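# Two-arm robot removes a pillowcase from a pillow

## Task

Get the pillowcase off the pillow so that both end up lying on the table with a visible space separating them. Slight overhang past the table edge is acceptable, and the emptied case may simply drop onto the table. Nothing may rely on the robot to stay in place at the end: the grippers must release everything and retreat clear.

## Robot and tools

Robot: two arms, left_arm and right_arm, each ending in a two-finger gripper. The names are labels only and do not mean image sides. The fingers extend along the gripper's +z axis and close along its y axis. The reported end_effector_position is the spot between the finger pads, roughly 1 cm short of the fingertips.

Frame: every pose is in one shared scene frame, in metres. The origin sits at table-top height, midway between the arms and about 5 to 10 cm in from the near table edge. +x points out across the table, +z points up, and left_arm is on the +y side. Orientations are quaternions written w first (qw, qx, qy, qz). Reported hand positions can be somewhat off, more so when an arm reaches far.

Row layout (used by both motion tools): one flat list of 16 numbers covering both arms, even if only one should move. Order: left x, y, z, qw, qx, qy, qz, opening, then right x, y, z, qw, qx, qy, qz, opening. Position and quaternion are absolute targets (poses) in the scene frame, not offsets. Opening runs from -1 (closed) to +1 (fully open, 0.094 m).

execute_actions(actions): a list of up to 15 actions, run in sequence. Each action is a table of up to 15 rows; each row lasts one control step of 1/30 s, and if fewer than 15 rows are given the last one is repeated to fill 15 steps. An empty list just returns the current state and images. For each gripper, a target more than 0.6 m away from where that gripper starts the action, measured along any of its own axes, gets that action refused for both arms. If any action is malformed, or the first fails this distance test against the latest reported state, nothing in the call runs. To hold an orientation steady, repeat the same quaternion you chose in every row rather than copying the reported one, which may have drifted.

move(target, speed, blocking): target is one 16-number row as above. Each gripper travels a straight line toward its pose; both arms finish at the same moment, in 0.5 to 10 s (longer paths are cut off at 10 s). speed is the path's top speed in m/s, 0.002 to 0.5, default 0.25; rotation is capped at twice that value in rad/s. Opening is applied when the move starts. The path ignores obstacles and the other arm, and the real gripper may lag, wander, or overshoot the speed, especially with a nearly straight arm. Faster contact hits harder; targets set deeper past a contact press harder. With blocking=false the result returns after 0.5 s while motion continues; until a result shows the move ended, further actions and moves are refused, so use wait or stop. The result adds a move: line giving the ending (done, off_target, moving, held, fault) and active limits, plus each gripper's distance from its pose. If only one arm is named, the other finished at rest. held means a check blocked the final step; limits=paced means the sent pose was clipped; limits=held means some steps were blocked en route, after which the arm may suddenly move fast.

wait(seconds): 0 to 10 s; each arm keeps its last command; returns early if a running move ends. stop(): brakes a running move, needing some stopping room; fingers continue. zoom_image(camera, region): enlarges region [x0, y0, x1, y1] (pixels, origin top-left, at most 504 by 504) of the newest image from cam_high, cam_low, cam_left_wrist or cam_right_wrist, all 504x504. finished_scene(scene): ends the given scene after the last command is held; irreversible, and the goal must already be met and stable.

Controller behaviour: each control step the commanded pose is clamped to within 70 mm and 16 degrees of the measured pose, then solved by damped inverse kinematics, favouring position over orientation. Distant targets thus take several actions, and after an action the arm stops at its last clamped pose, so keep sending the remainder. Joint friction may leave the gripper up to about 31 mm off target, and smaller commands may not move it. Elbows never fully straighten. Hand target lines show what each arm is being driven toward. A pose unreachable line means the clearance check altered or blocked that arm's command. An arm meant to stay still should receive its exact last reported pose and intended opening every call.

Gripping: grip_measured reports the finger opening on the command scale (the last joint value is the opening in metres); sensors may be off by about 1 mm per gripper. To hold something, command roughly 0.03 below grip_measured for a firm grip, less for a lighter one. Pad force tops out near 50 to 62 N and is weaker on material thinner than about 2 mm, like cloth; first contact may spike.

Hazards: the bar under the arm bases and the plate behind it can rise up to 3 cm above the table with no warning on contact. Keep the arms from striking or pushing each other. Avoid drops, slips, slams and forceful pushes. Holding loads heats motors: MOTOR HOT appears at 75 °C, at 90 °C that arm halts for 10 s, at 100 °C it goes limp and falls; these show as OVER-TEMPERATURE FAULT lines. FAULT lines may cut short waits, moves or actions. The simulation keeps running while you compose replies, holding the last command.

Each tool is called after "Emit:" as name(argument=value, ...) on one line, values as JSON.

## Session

Emit:
execute_actions(actions=[])

Scene clock: 0.00 s.
left_arm: end_effector_position=(+0.2959, +0.4112, +0.3248) grip_measured=+1.000 end_effector_quat_wxyz=(+0.394, +0.024, +0.829, +0.396) | right_arm: end_effector_position=(+0.1221, -0.4933, +0.2995) grip_measured=+1.000 end_effector_quat_wxyz=(+0.179, +0.016, +0.957, -0.227)
Joint positions: left_arm=[-0.132  0.973  1.099 -0.66  -0.864  0.405  0.094] | right_arm=[-1.281  1.174  1.49  -1.341 -0.186 -1.135  0.094]
Joint velocities: left_arm=[ 0.007 -0.012  0.007  0.066 -0.022 -0.022  0.   ] | right_arm=[-0.007 -0.012  0.007  0.007  0.037  0.007  0.   ]
Motor temperatures (°C, as the motors report them): left_arm=[22 28 26 22 21 21] | right_arm=[21 26 27 25 23 24]
Hand target (left_arm): +0.296, +0.411, +0.325; +0.394, +0.024, +0.829, +0.396
Hand target (right_arm): +0.122, -0.493, +0.300; +0.179, +0.016, +0.957, -0.227

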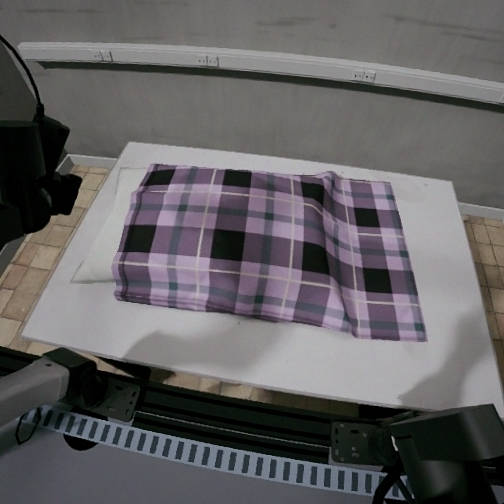

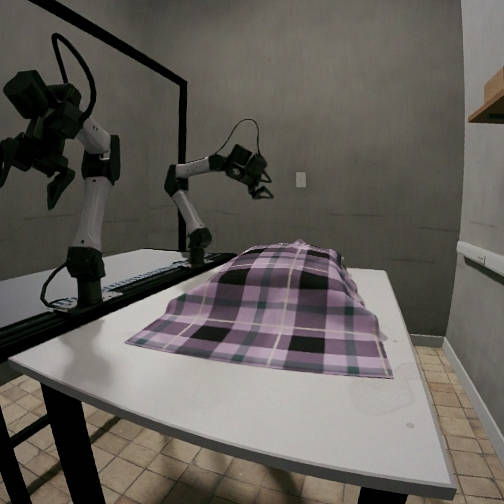

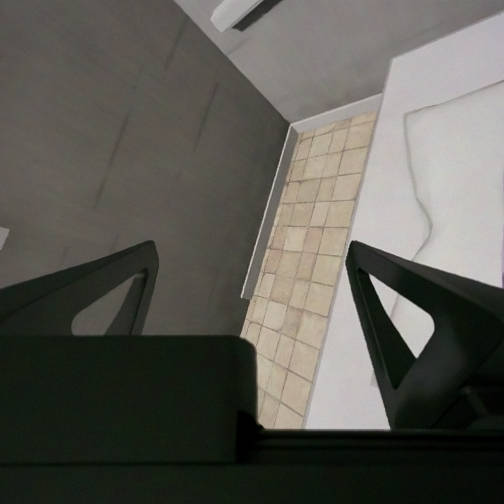

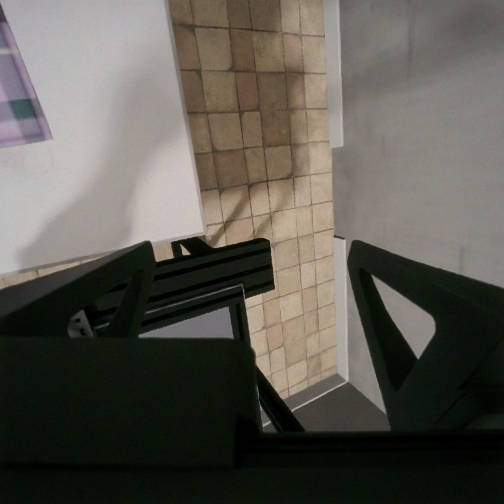

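Emit:
move(target=[0.33,0.46,0.1,0,0,0.96,-0.28,0.3, 0.33,-0.34,0.09,0,0,1,0,0.0], speed=0.3)

Scene clock: 3.63 s.
left_arm: end_effector_position=(+0.3224, +0.4591, +0.0924) grip_measured=+0.303 end_effector_quat_wxyz=(-0.003, -0.015, +0.961, -0.275) | right_arm: end_effector_position=(+0.3220, -0.3425, +0.0874) grip_measured=+0.002 end_effector_quat_wxyz=(-0.009, -0.001, +1.000, +0.005)
Joint positions: left_arm=[ 0.664  2.113  1.79  -1.543  0.43   0.664  0.061] | right_arm=[-0.306  1.816  1.39  -1.16  -0.036 -0.255  0.047]
Joint velocities: left_arm=[ 0.002 -0.017 -0.017  0.022  0.022 -0.007 -0.   ] | right_arm=[ 0.007 -0.007 -0.002 -0.007  0.037  0.037 -0.001]
Motor temperatures (°C, as the motors report them): left_arm=[22 29 26 23 21 21] | right_arm=[21 26 28 26 23 24]
Hand target (left_arm): +0.325, +0.460, +0.100; +0.006, -0.012, +0.961, -0.277
Hand target (right_arm): +0.330, -0.341, +0.091; +0.003, +0.001, +1.000, +0.007
Off the commanded pose (left_arm): 0.011 m, 2 deg.
Off the commanded pose (right_arm): 0.009 m, 1 deg.
joint sent to its limit (left arm) — the command would take joint 4 (wrist pitch) past its lower limit, so that joint was sent only as far as its limit.
move: off_target (left_arm)

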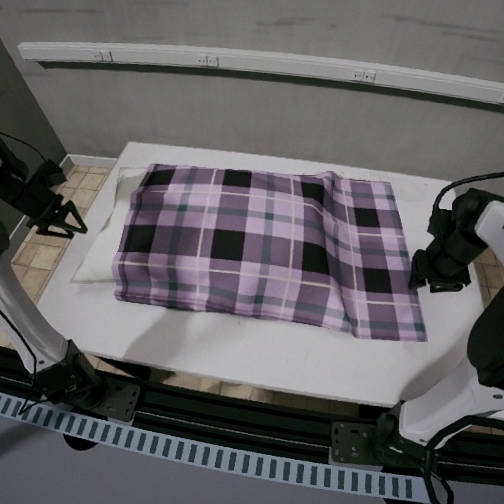

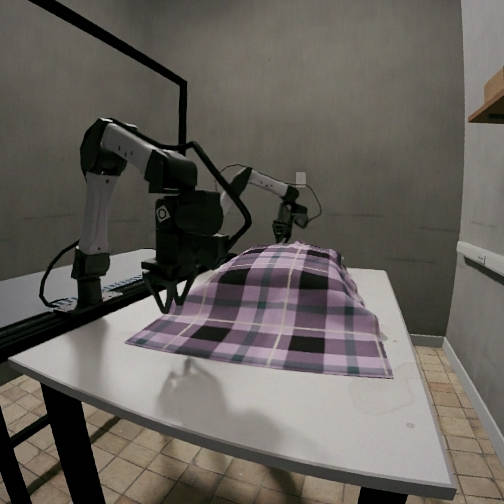

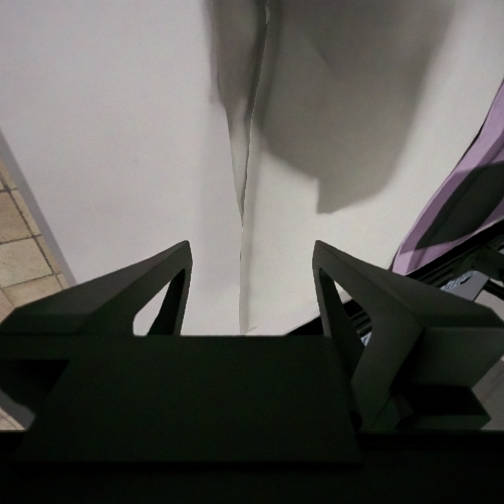

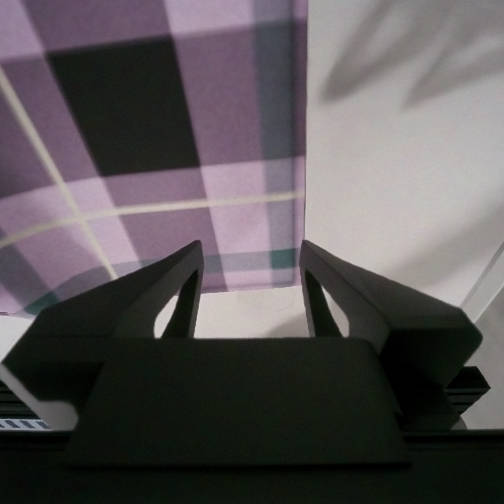

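Emit:
move(target=[0.33,0.46,0.1,0,0,0.96,-0.28,0.3, 0.39,-0.378,0.045,0,0,1,0,0.0], speed=0.15)

Scene clock: 5.30 s.
left_arm: end_effector_position=(+0.3268, +0.4622, +0.0968) grip_measured=+0.303 end_effector_quat_wxyz=(+0.007, -0.009, +0.963, -0.269) | right_arm: end_effector_position=(+0.3848, -0.3699, +0.0424) grip_measured=+0.002 end_effector_quat_wxyz=(-0.009, -0.002, +1.000, +0.006)
Joint positions: left_arm=[ 0.664  2.113  1.814 -1.545  0.431  0.672  0.061] | right_arm=[-0.33   2.11   1.622 -1.098 -0.036 -0.282  0.047]
Joint velocities: left_arm=[-0.017 -0.007 -0.002  0.022 -0.051  0.022  0.   ] | right_arm=[ 0.007 -0.017  0.022 -0.007 -0.037 -0.066  0.   ]
Motor temperatures (°C, as the motors report them): left_arm=[22 29 27 23 21 21] | right_arm=[21 27 28 26 23 24]
Hand target (left_arm): +0.330, +0.460, +0.100; +0.009, -0.003, +0.962, -0.274
Hand target (right_arm): +0.390, -0.378, +0.046; +0.000, -0.000, +1.000, -0.000
Off the commanded pose (left_arm): 0.005 m, 2 deg.
Off the commanded pose (right_arm): 0.010 m, 1 deg.
joint sent to its limit (left arm) — the command would take joint 4 (wrist pitch) past its lower limit, so that joint was sent only as far as its limit.
move: done

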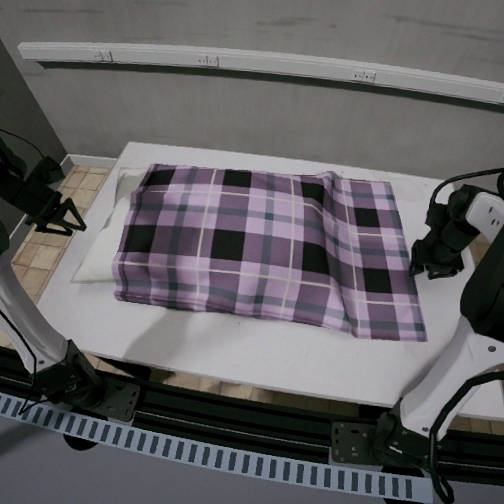

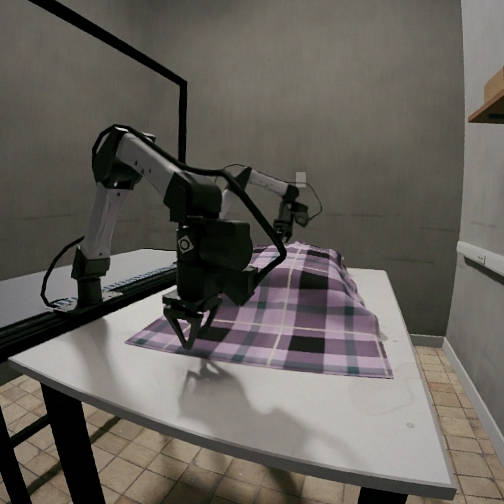

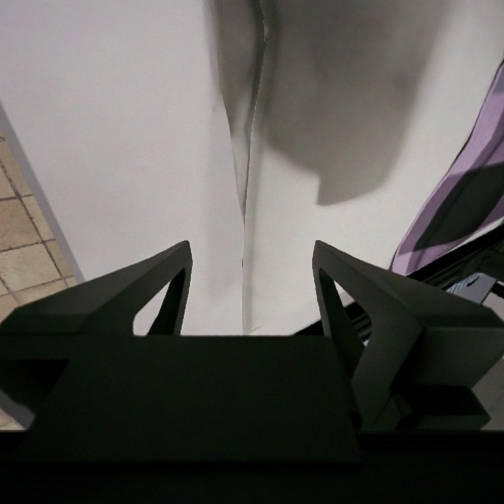

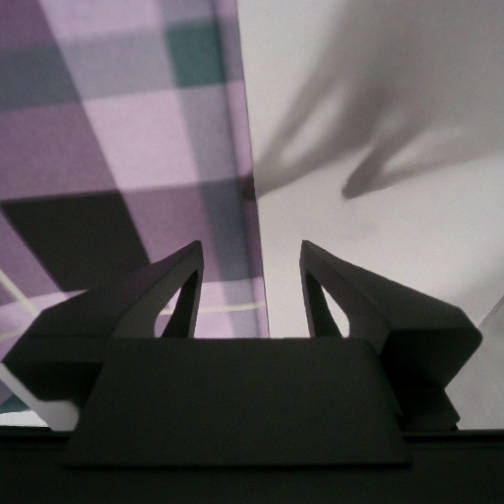

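Emit:
move(target=[0.33,0.46,0.1,0,0,0.96,-0.28,0.3, 0.39,-0.378,0.01,0,0,1,0,0.0], speed=0.08)

Emit:
execute_actions(actions=[[[0.33,0.46,0.1,0,0,0.96,-0.28,0.3, 0.39,-0.378,0.01,0,0,1,0,-1]],[[0.33,0.46,0.1,0,0,0.96,-0.28,0.3, 0.39,-0.378,0.01,0,0,1,0,-1]]])

Scene clock: 6.30 s.
left_arm: end_effector_position=(+0.3268, +0.4622, +0.0968) grip_measured=+0.303 end_effector_quat_wxyz=(+0.007, -0.009, +0.963, -0.269) | right_arm: end_effector_position=(+0.3911, -0.3723, +0.0181) grip_measured=+0.002 end_effector_quat_wxyz=(-0.001, -0.003, +1.000, +0.004)
Joint positions: left_arm=[ 0.664  2.113  1.814 -1.545  0.431  0.672  0.061] | right_arm=[-0.33   2.146  1.579 -1.001 -0.037 -0.283  0.047]
Joint velocities: left_arm=[-0.012  0.017  0.002  0.022 -0.081 -0.037  0.   ] | right_arm=[-0.007 -0.007 -0.007 -0.066  0.022 -0.066  0.001]
Motor temperatures (°C, as the motors report them): left_arm=[22 30 27 23 21 21] | right_arm=[21 27 28 26 23 24]
Hand target (left_arm): +0.330, +0.460, +0.100; +0.009, -0.003, +0.962, -0.274
Hand target (right_arm): +0.390, -0.378, +0.010; -0.000, -0.000, +1.000, -0.000
Off the commanded pose (left_arm): 0.005 m, 2 deg.
Off the commanded pose (right_arm): 0.010 m, 1 deg.
joint sent to its limit (left arm) — the command would take joint 4 (wrist pitch) past its lower limit, so that joint was sent only as far as its limit.
move: done

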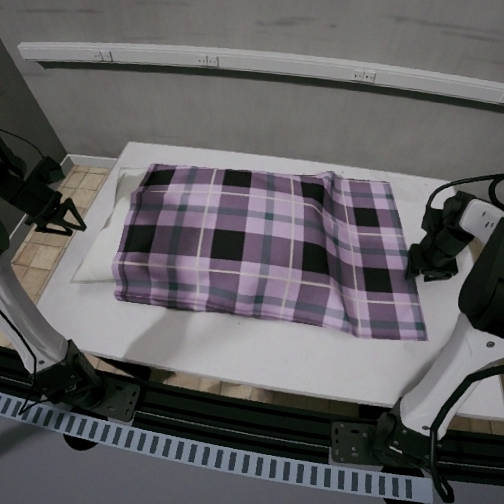

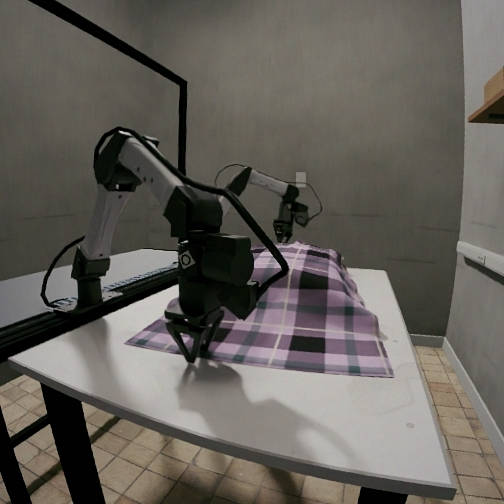

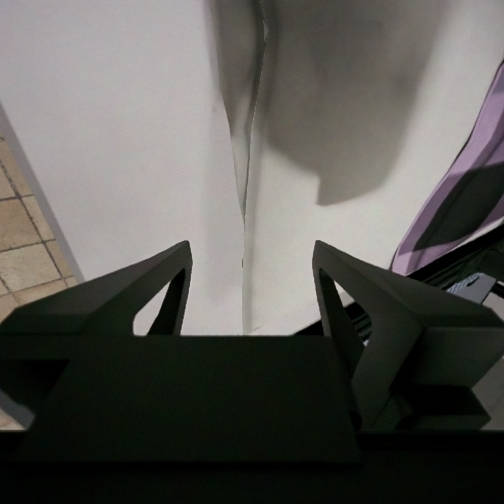

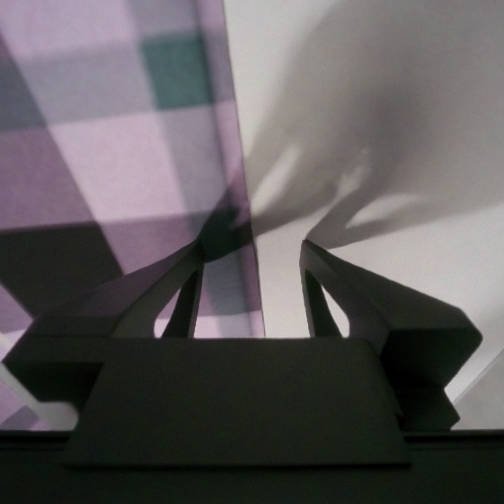

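Scene clock: 7.30 s.
left_arm: end_effector_position=(+0.3268, +0.4622, +0.0968) grip_measured=+0.303 end_effector_quat_wxyz=(+0.007, -0.009, +0.963, -0.269) | right_arm: end_effector_position=(+0.3925, -0.3715, +0.0181) grip_measured=-0.990 end_effector_quat_wxyz=(+0.003, -0.003, +1.000, +0.006)
Joint positions: left_arm=[ 0.664  2.113  1.814 -1.545  0.431  0.672  0.061] | right_arm=[-0.33   2.146  1.579 -0.997 -0.044 -0.283  0.   ]
Joint velocities: left_arm=[-0.007 -0.007 -0.007  0.051  0.051 -0.007 -0.001] | right_arm=[-0.002 -0.007 -0.002  0.022 -0.037  0.007  0.002]
Motor temperatures (°C, as the motors report them): left_arm=[22 30 27 23 21 21] | right_arm=[21 28 28 26 23 24]
Hand target (left_arm): +0.330, +0.460, +0.100; +0.009, -0.003, +0.962, -0.274
Hand target (right_arm): +0.390, -0.378, +0.010; -0.000, +0.000, +1.000, +0.000
Off the commanded pose (left_arm): 0.005 m, 2 deg.
Off the commanded pose (right_arm): 0.011 m, 1 deg.
joint sent to its limit (left arm) — the command would take joint 4 (wrist pitch) past its lower limit, so that joint was sent only as far as its limit.

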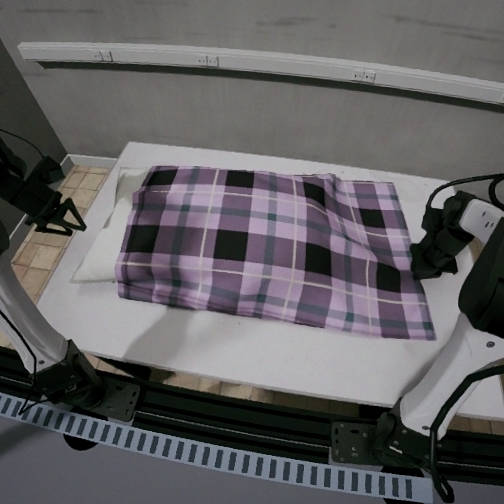

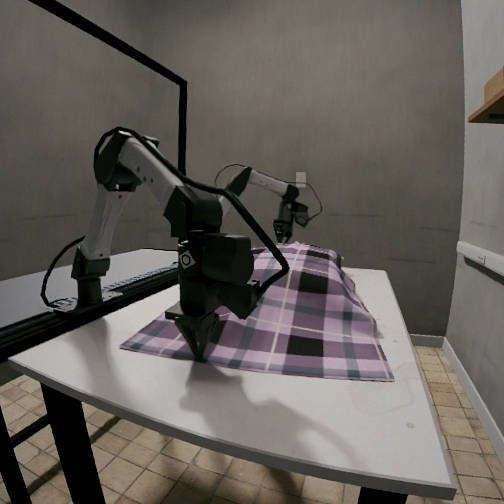

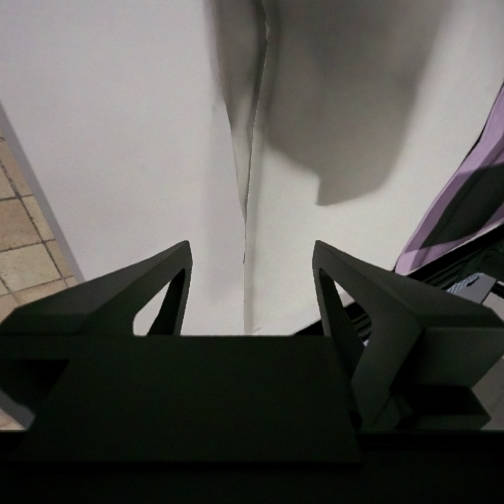

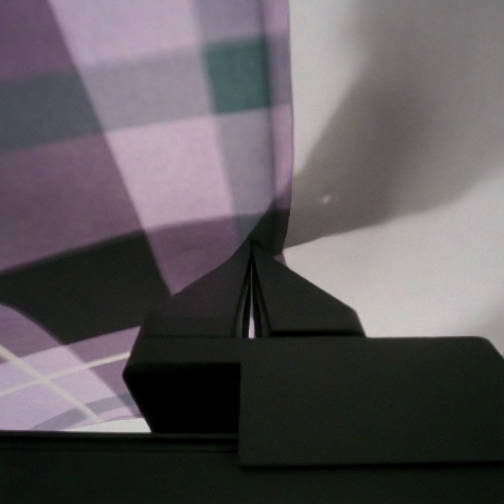

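Emit:
move(target=[0.33,0.46,0.1,0,0,0.96,-0.28,0.3, 0.39,-0.385,0.045,0,0,1,0,0.0], speed=0.1)

Emit:
move(target=[0.33,0.46,0.1,0,0,0.96,-0.28,0.3, 0.39,-0.385,-0.01,0,0,1,0,0.0], speed=0.08)

Scene clock: 8.83 s.
left_arm: end_effector_position=(+0.3268, +0.4622, +0.0968) grip_measured=+0.303 end_effector_quat_wxyz=(+0.007, -0.009, +0.963, -0.269) | right_arm: end_effector_position=(+0.3866, -0.3769, +0.0304) grip_measured=-0.002 end_effector_quat_wxyz=(-0.013, -0.002, +1.000, +0.010)
Joint positions: left_arm=[ 0.664  2.113  1.814 -1.545  0.431  0.672  0.061] | right_arm=[-0.347  2.146  1.629 -1.079 -0.041 -0.299  0.047]
Joint velocities: left_arm=[ 0.012 -0.007 -0.007 -0.022  0.007  0.037 -0.001] | right_arm=[-0.012 -0.002  0.022 -0.125 -0.051 -0.022 -0.   ]
Motor temperatures (°C, as the motors report them): left_arm=[22 30 27 23 21 21] | right_arm=[21 29 29 26 23 24]
Hand target (left_arm): +0.330, +0.460, +0.100; +0.009, -0.003, +0.962, -0.274
Hand target (right_arm): +0.390, -0.385, +0.045; +0.000, +0.000, +1.000, -0.000
Off the commanded pose (left_arm): 0.005 m, 2 deg.
Off the commanded pose (right_arm): 0.017 m, 2 deg.
joint sent to its limit (left arm) — the command would take joint 4 (wrist pitch) past its lower limit, so that joint was sent only as far as its limit.
move: off_target (right_arm)

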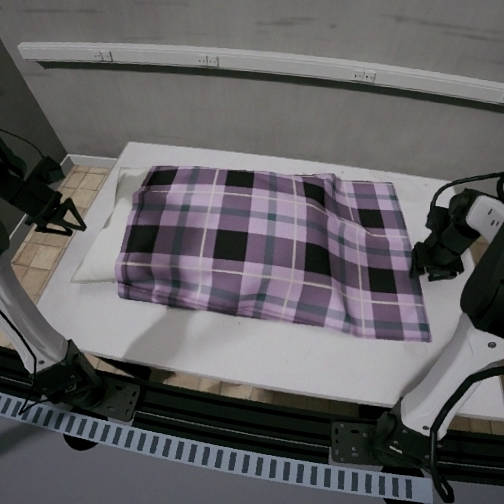

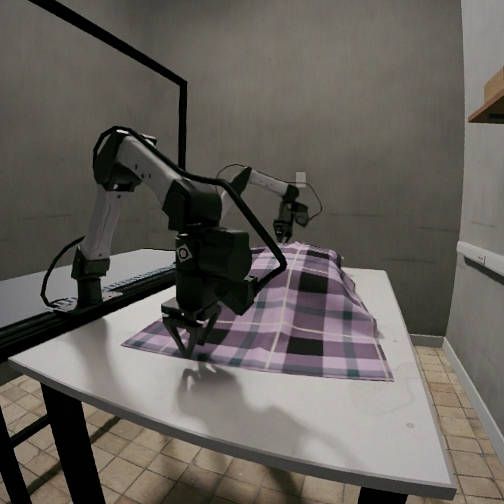

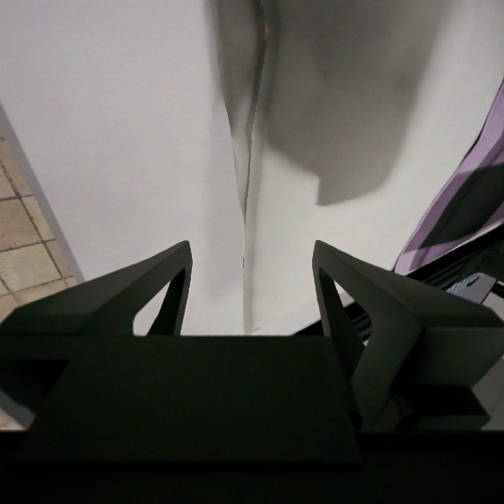

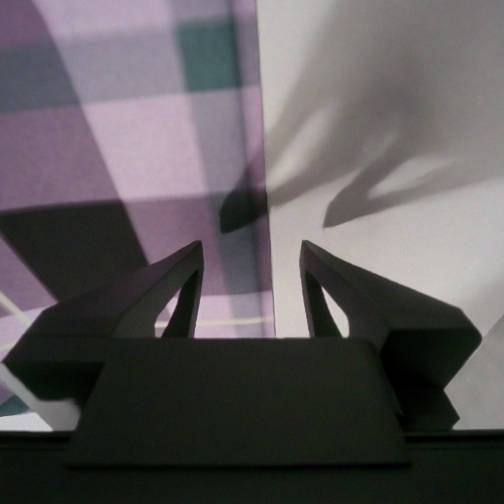

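Scene clock: 9.60 s.
left_arm: end_effector_position=(+0.3268, +0.4622, +0.0968) grip_measured=+0.303 end_effector_quat_wxyz=(+0.007, -0.009, +0.963, -0.269) | right_arm: end_effector_position=(+0.3911, -0.3780, +0.0160) grip_measured=-0.002 end_effector_quat_wxyz=(+0.001, -0.004, +1.000, +0.008)
Joint positions: left_arm=[ 0.664  2.113  1.814 -1.545  0.431  0.672  0.061] | right_arm=[-0.347  2.155  1.583 -0.997 -0.045 -0.301  0.047]
Joint velocities: left_arm=[ 0.007  0.002  0.007  0.051 -0.037  0.037 -0.   ] | right_arm=[-0.002 -0.012  0.007 -0.007  0.051 -0.007 -0.   ]
Motor temperatures (°C, as the motors report them): left_arm=[22 31 27 23 21 21] | right_arm=[21 29 29 26 23 24]
Hand target (left_arm): +0.330, +0.460, +0.100; +0.009, -0.003, +0.962, -0.274
Hand target (right_arm): +0.389, -0.384, -0.009; -0.002, -0.000, +1.000, +0.000
Off the commanded pose (left_arm): 0.005 m, 2 deg.
Off the commanded pose (right_arm): 0.027 m, 1 deg.
joint sent to its limit (left arm) — the command would take joint 4 (wrist pitch) past its lower limit, so that joint was sent only as far as its limit.
move: off_target (right_arm)

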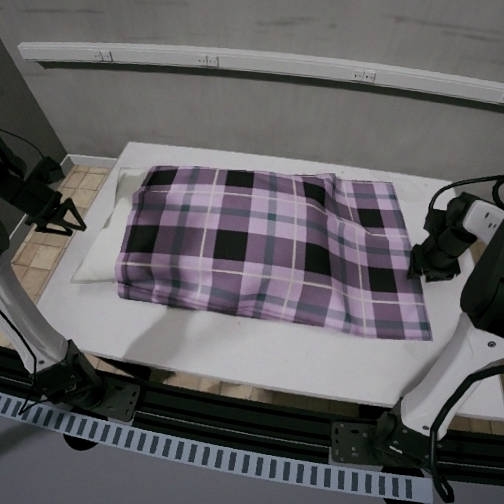

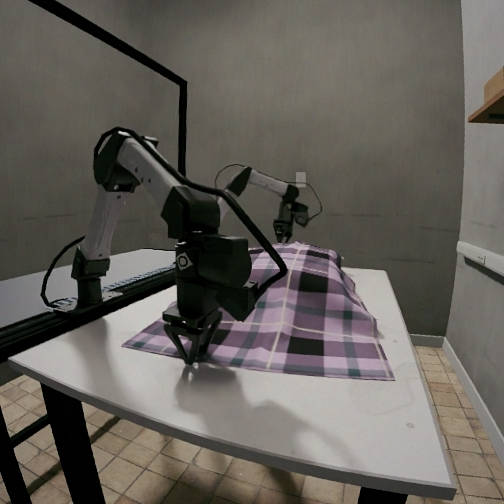

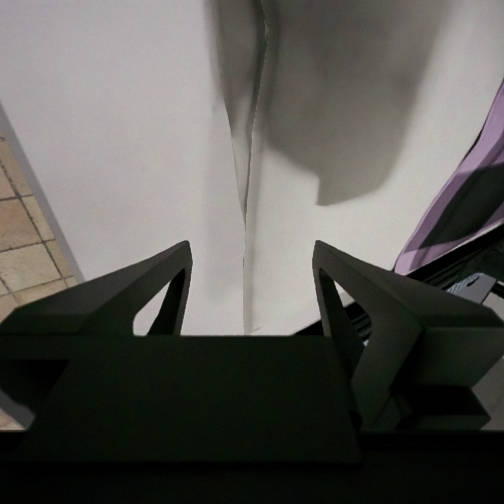

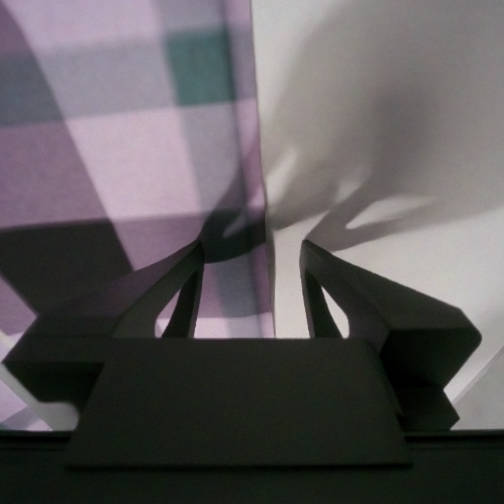

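Emit:
execute_actions(actions=[[[0.33,0.46,0.1,0,0,0.96,-0.28,0.3, 0.39,-0.385,-0.005,0,0,0.994,0.11,0.0]],[[0.33,0.46,0.1,0,0,0.96,-0.28,0.3, 0.39,-0.385,-0.005,0,0,0.994,0.11,0.0]],[[0.33,0.46,0.1,0,0,0.96,-0.28,0.3, 0.39,-0.385,-0.005,0,0,0.994,0.11,-1]],[[0.33,0.46,0.1,0,0,0.96,-0.28,0.3, 0.39,-0.385,-0.005,0,0,0.994,0.11,-1]]])

Scene clock: 11.80 s.
left_arm: end_effector_position=(+0.3268, +0.4622, +0.0968) grip_measured=+0.303 end_effector_quat_wxyz=(+0.007, -0.009, +0.963, -0.269) | right_arm: end_effector_position=(+0.3952, -0.3894, +0.0160) grip_measured=-0.991 end_effector_quat_wxyz=(+0.021, +0.001, +0.995, +0.095)
Joint positions: left_arm=[ 0.664  2.113  1.814 -1.545  0.431  0.672  0.061] | right_arm=[-0.444  2.211  1.656 -1.047 -0.222 -0.393  0.   ]
Joint velocities: left_arm=[ 0.007  0.007  0.002  0.081 -0.037  0.022 -0.001] | right_arm=[-0.007  0.007 -0.007 -0.007  0.022 -0.007 -0.   ]
Motor temperatures (°C, as the motors report them): left_arm=[22 31 28 23 21 21] | right_arm=[21 29 29 26 23 24]
Hand target (left_arm): +0.330, +0.460, +0.100; +0.009, -0.003, +0.962, -0.274
Hand target (right_arm): +0.389, -0.385, -0.004; +0.000, +0.000, +0.994, +0.110
Off the commanded pose (left_arm): 0.005 m, 2 deg.
Off the commanded pose (right_arm): 0.022 m, 3 deg.
joint sent to its limit (left arm) — the command would take joint 4 (wrist pitch) past its lower limit, so that joint was sent only as far as its limit.

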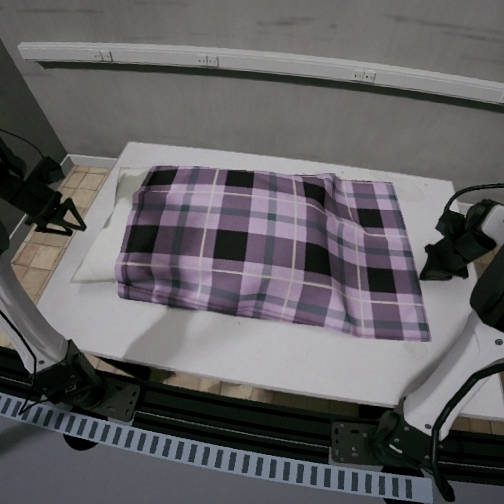

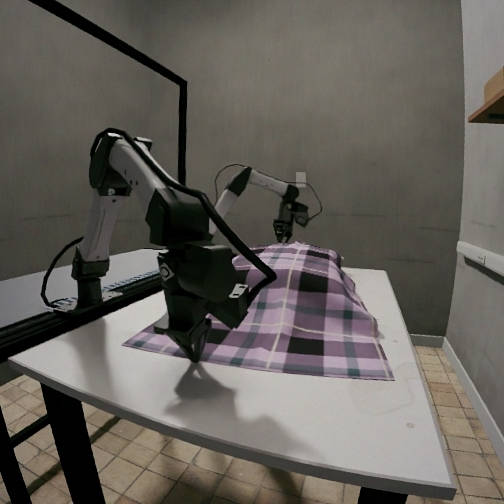

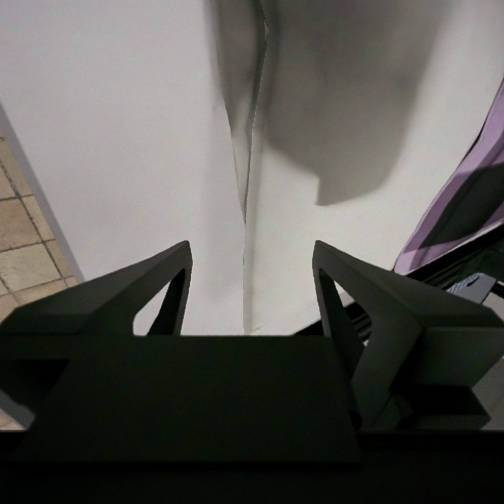

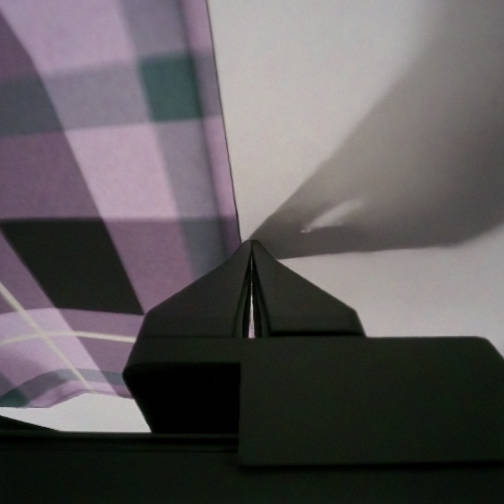

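Emit:
move(target=[0.33,0.46,0.1,0,0,0.96,-0.28,0.3, 0.39,-0.335,0.0,0,0,0.985,0.17,-1], speed=0.06)

Scene clock: 13.83 s.
left_arm: end_effector_position=(+0.3268, +0.4622, +0.0968) grip_measured=+0.303 end_effector_quat_wxyz=(+0.007, -0.009, +0.963, -0.269) | right_arm: end_effector_position=(+0.4023, -0.3492, +0.0165) grip_measured=-0.991 end_effector_quat_wxyz=(+0.029, -0.001, +0.988, +0.153)
Joint positions: left_arm=[ 0.664  2.113  1.814 -1.545  0.431  0.672  0.061] | right_arm=[-0.392  2.21   1.637 -1.045 -0.339 -0.351  0.   ]
Joint velocities: left_arm=[-0.002  0.007 -0.022 -0.051 -0.037  0.037  0.001] | right_arm=[-0.007  0.017 -0.002 -0.022 -0.007 -0.022 -0.   ]
Motor temperatures (°C, as the motors report them): left_arm=[22 32 28 23 21 21] | right_arm=[21 30 29 25 23 24]
Hand target (left_arm): +0.330, +0.460, +0.100; +0.009, -0.003, +0.962, -0.274
Hand target (right_arm): +0.390, -0.335, +0.001; +0.000, +0.001, +0.985, +0.170
Off the commanded pose (left_arm): 0.005 m, 2 deg.
Off the commanded pose (right_arm): 0.025 m, 4 deg.
joint sent to its limit (left arm) — the command would take joint 4 (wrist pitch) past its lower limit, so that joint was sent only as far as its limit.
move: off_target (right_arm)

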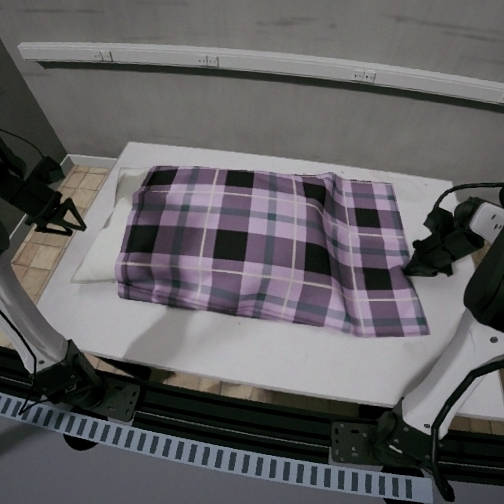

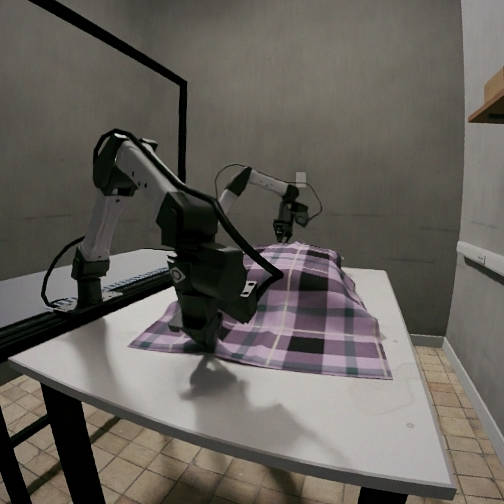

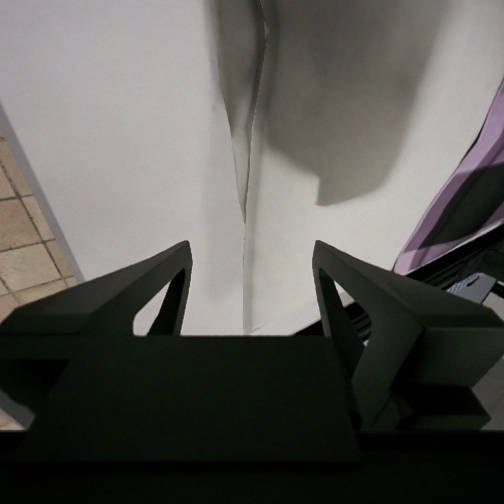

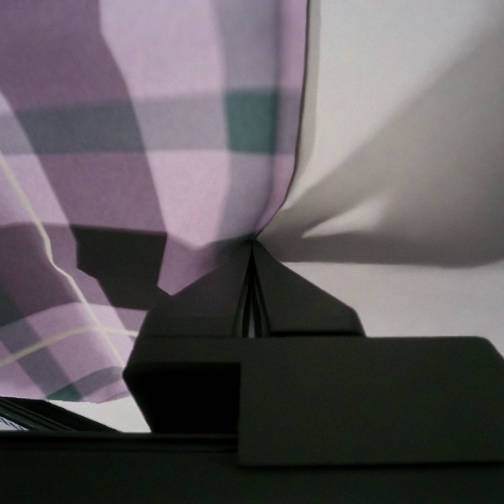

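Emit:
execute_actions(actions=[[[0.33,0.46,0.1,0,0,0.96,-0.28,0.3, 0.395,-0.365,0.03,0,0,0.99,0.12,-1]],[[0.33,0.46,0.1,0,0,0.96,-0.28,0.3, 0.395,-0.36,0.06,0,0,1,0.03,-1]],[[0.33,0.46,0.1,0,0,0.96,-0.28,0.3, 0.395,-0.345,0.065,0,0,1,0,0.2]],[[0.33,0.46,0.1,0,0,0.96,-0.28,0.3, 0.395,-0.345,0.065,0,0,1,0,0.2]]])

Scene clock: 16.03 s.
left_arm: end_effector_position=(+0.3268, +0.4622, +0.0968) grip_measured=+0.303 end_effector_quat_wxyz=(+0.007, -0.009, +0.963, -0.269) | right_arm: end_effector_position=(+0.3983, -0.3422, +0.0607) grip_measured=+0.198 end_effector_quat_wxyz=(-0.002, -0.006, +1.000, +0.006)
Joint positions: left_arm=[ 0.664  2.113  1.814 -1.545  0.431  0.672  0.061] | right_arm=[-0.258  2.104  1.69  -1.156 -0.042 -0.216  0.056]
Joint velocities: left_arm=[-0.002 -0.012  0.007 -0.095  0.022 -0.037 -0.001] | right_arm=[ 0.027 -0.027  0.012 -0.037  0.022  0.007  0.   ]
Motor temperatures (°C, as the motors report them): left_arm=[22 33 28 23 21 21] | right_arm=[21 31 29 25 23 24]
Hand target (left_arm): +0.330, +0.460, +0.100; +0.009, -0.003, +0.962, -0.274
Hand target (right_arm): +0.395, -0.345, +0.065; -0.000, -0.000, +1.000, +0.000
Off the commanded pose (left_arm): 0.005 m, 2 deg.
Off the commanded pose (right_arm): 0.006 m, 1 deg.
joint sent to its limit (left arm) — the command would take joint 4 (wrist pitch) past its lower limit, so that joint was sent only as far as its limit.

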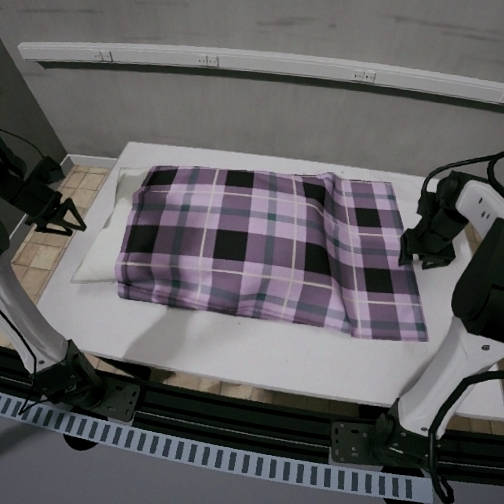

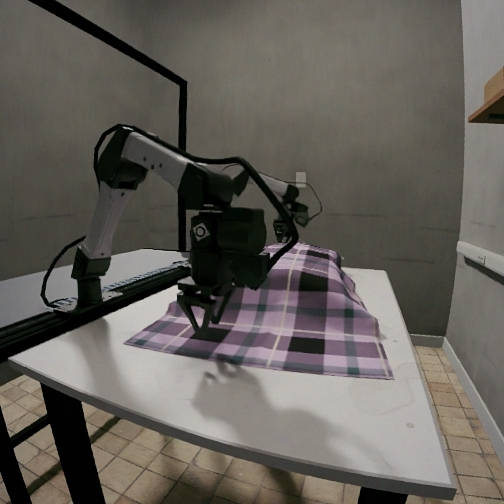

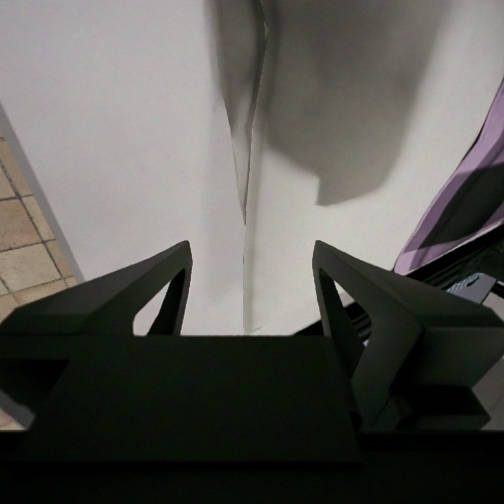

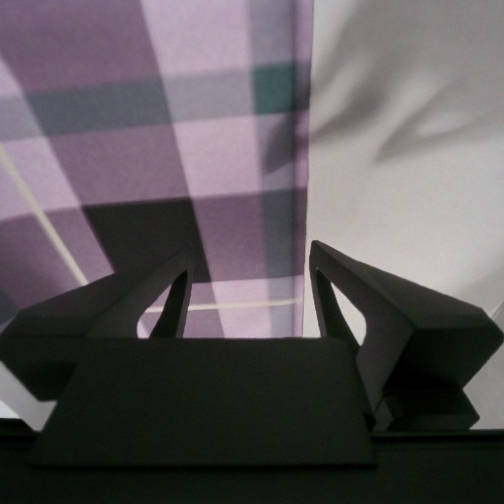

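Emit:
move(target=[0.39,0.46,0.1,0,0,0.96,-0.28,0.3, 0.39,-0.42,0.045,0,0,0.924,0.383,0.3], speed=0.15)

Emit:
move(target=[0.39,0.46,0.1,0,0,0.96,-0.28,0.3, 0.39,-0.40,0.022,0,0,0.924,0.383,0.3], speed=0.06)

Scene clock: 19.37 s.
left_arm: end_effector_position=(+0.3861, +0.4639, +0.0967) grip_measured=+0.303 end_effector_quat_wxyz=(+0.036, -0.011, +0.967, -0.254) | right_arm: end_effector_position=(+0.3893, -0.4167, +0.0428) grip_measured=+0.298 end_effector_quat_wxyz=(+0.041, +0.016, +0.937, +0.346)
Joint positions: left_arm=[ 0.59   2.258  2.069 -1.547  0.456  0.572  0.061] | right_arm=[-0.672  2.519  2.117 -1.564 -0.645 -0.722  0.061]
Joint velocities: left_arm=[-0.012  0.002  0.012 -0.037 -0.022  0.007  0.   ] | right_arm=[-0.002  0.012 -0.002 -0.007 -0.11   0.037 -0.   ]
Motor temperatures (°C, as the motors report them): left_arm=[22 34 29 23 22 21] | right_arm=[21 32 29 25 23 24]
Hand target (left_arm): +0.390, +0.459, +0.099; +0.036, -0.010, +0.965, -0.259
Hand target (right_arm): +0.390, -0.421, +0.045; +0.047, +0.019, +0.935, +0.350
Off the commanded pose (left_arm): 0.006 m, 5 deg.
Off the commanded pose (right_arm): 0.004 m, 7 deg.
joint sent to its limit (left arm) — the command would take joint 4 (wrist pitch) past its lower limit, so that joint was sent only as far as its limit.
joint sent to its limit (right arm) — the command would take joint 4 (wrist pitch) past its lower limit, so that joint was sent only as far as its limit.
move: off_target (left_arm, right_arm)

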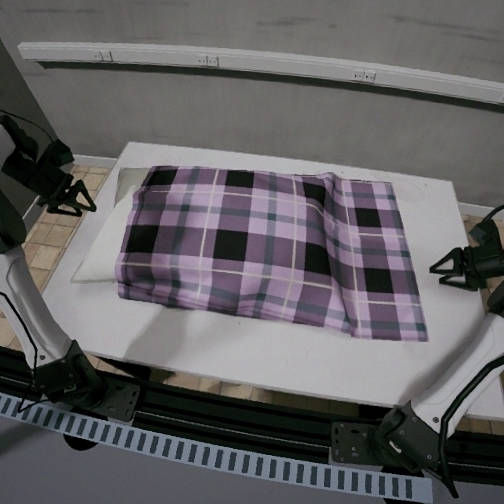

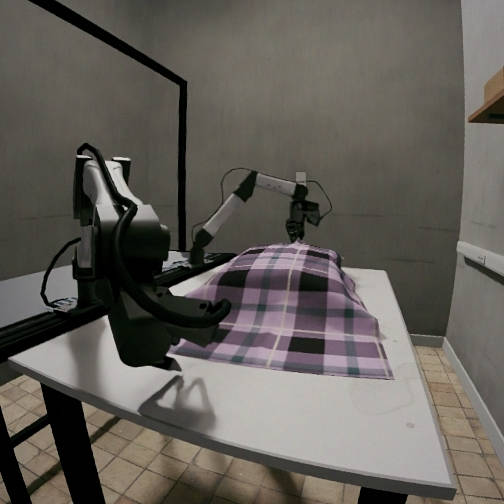

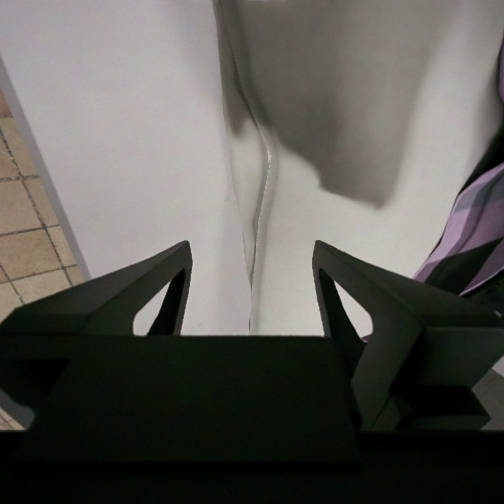

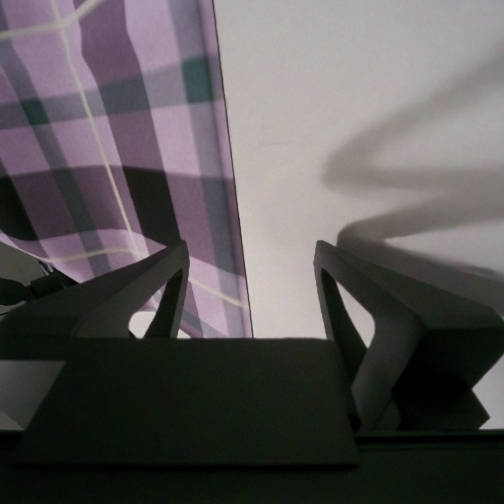

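Scene clock: 20.60 s.
left_arm: end_effector_position=(+0.3861, +0.4639, +0.0967) grip_measured=+0.303 end_effector_quat_wxyz=(+0.036, -0.012, +0.967, -0.254) | right_arm: end_effector_position=(+0.3887, -0.4097, +0.0370) grip_measured=+0.298 end_effector_quat_wxyz=(+0.033, +0.016, +0.932, +0.362)
Joint positions: left_arm=[ 0.59   2.258  2.069 -1.547  0.456  0.571  0.061] | right_arm=[-0.664  2.541  2.117 -1.578 -0.662 -0.731  0.061]
Joint velocities: left_arm=[-0.002  0.002 -0.012 -0.022 -0.066  0.037 -0.001] | right_arm=[ 0.012  0.002  0.002  0.007  0.007 -0.081 -0.   ]
Motor temperatures (°C, as the motors report them): left_arm=[22 34 29 23 22 21] | right_arm=[21 33 30 25 23 24]
Hand target (left_arm): +0.390, +0.460, +0.100; +0.037, -0.010, +0.965, -0.259
Hand target (right_arm): +0.390, -0.400, +0.022; +0.017, +0.007, +0.928, +0.371
Off the commanded pose (left_arm): 0.006 m, 5 deg.
Off the commanded pose (right_arm): 0.018 m, 5 deg.
joint sent to its limit (left arm) — the command would take joint 4 (wrist pitch) past its lower limit, so that joint was sent only as far as its limit.
joint sent to its limit (right arm) — the command would take joint 4 (wrist pitch) past its lower limit, so that joint was sent only as far as its limit.
move: off_target (left_arm, right_arm)

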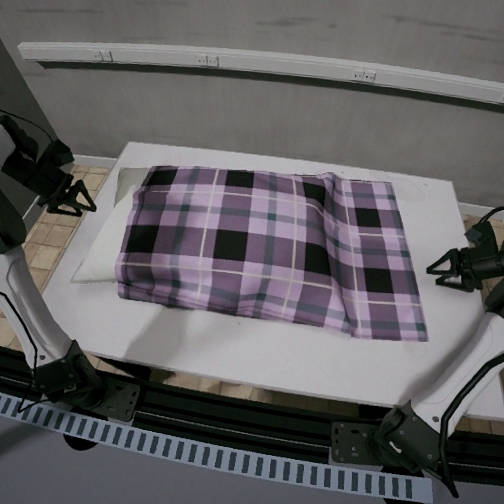

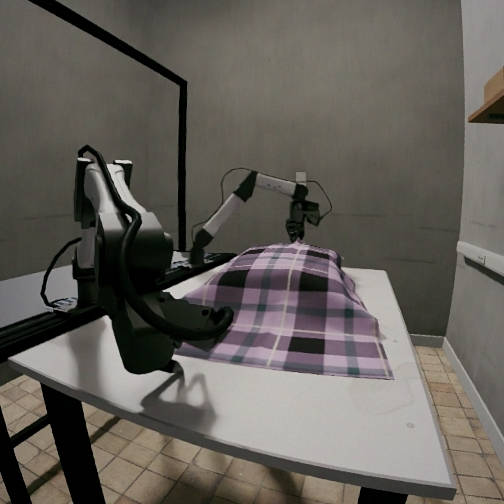

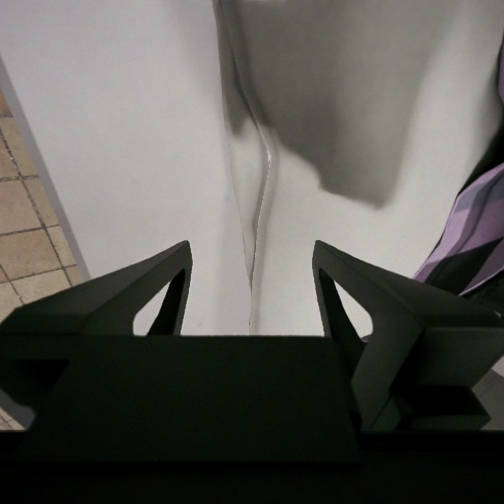

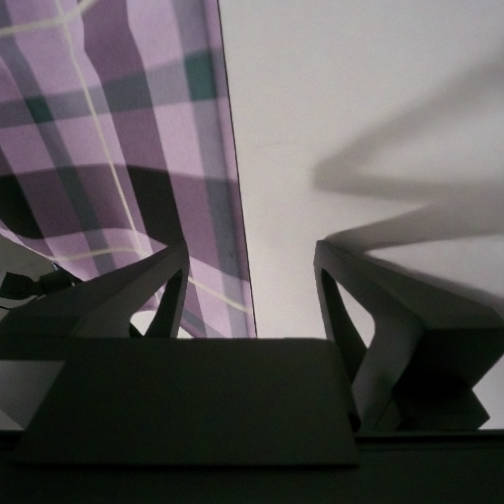

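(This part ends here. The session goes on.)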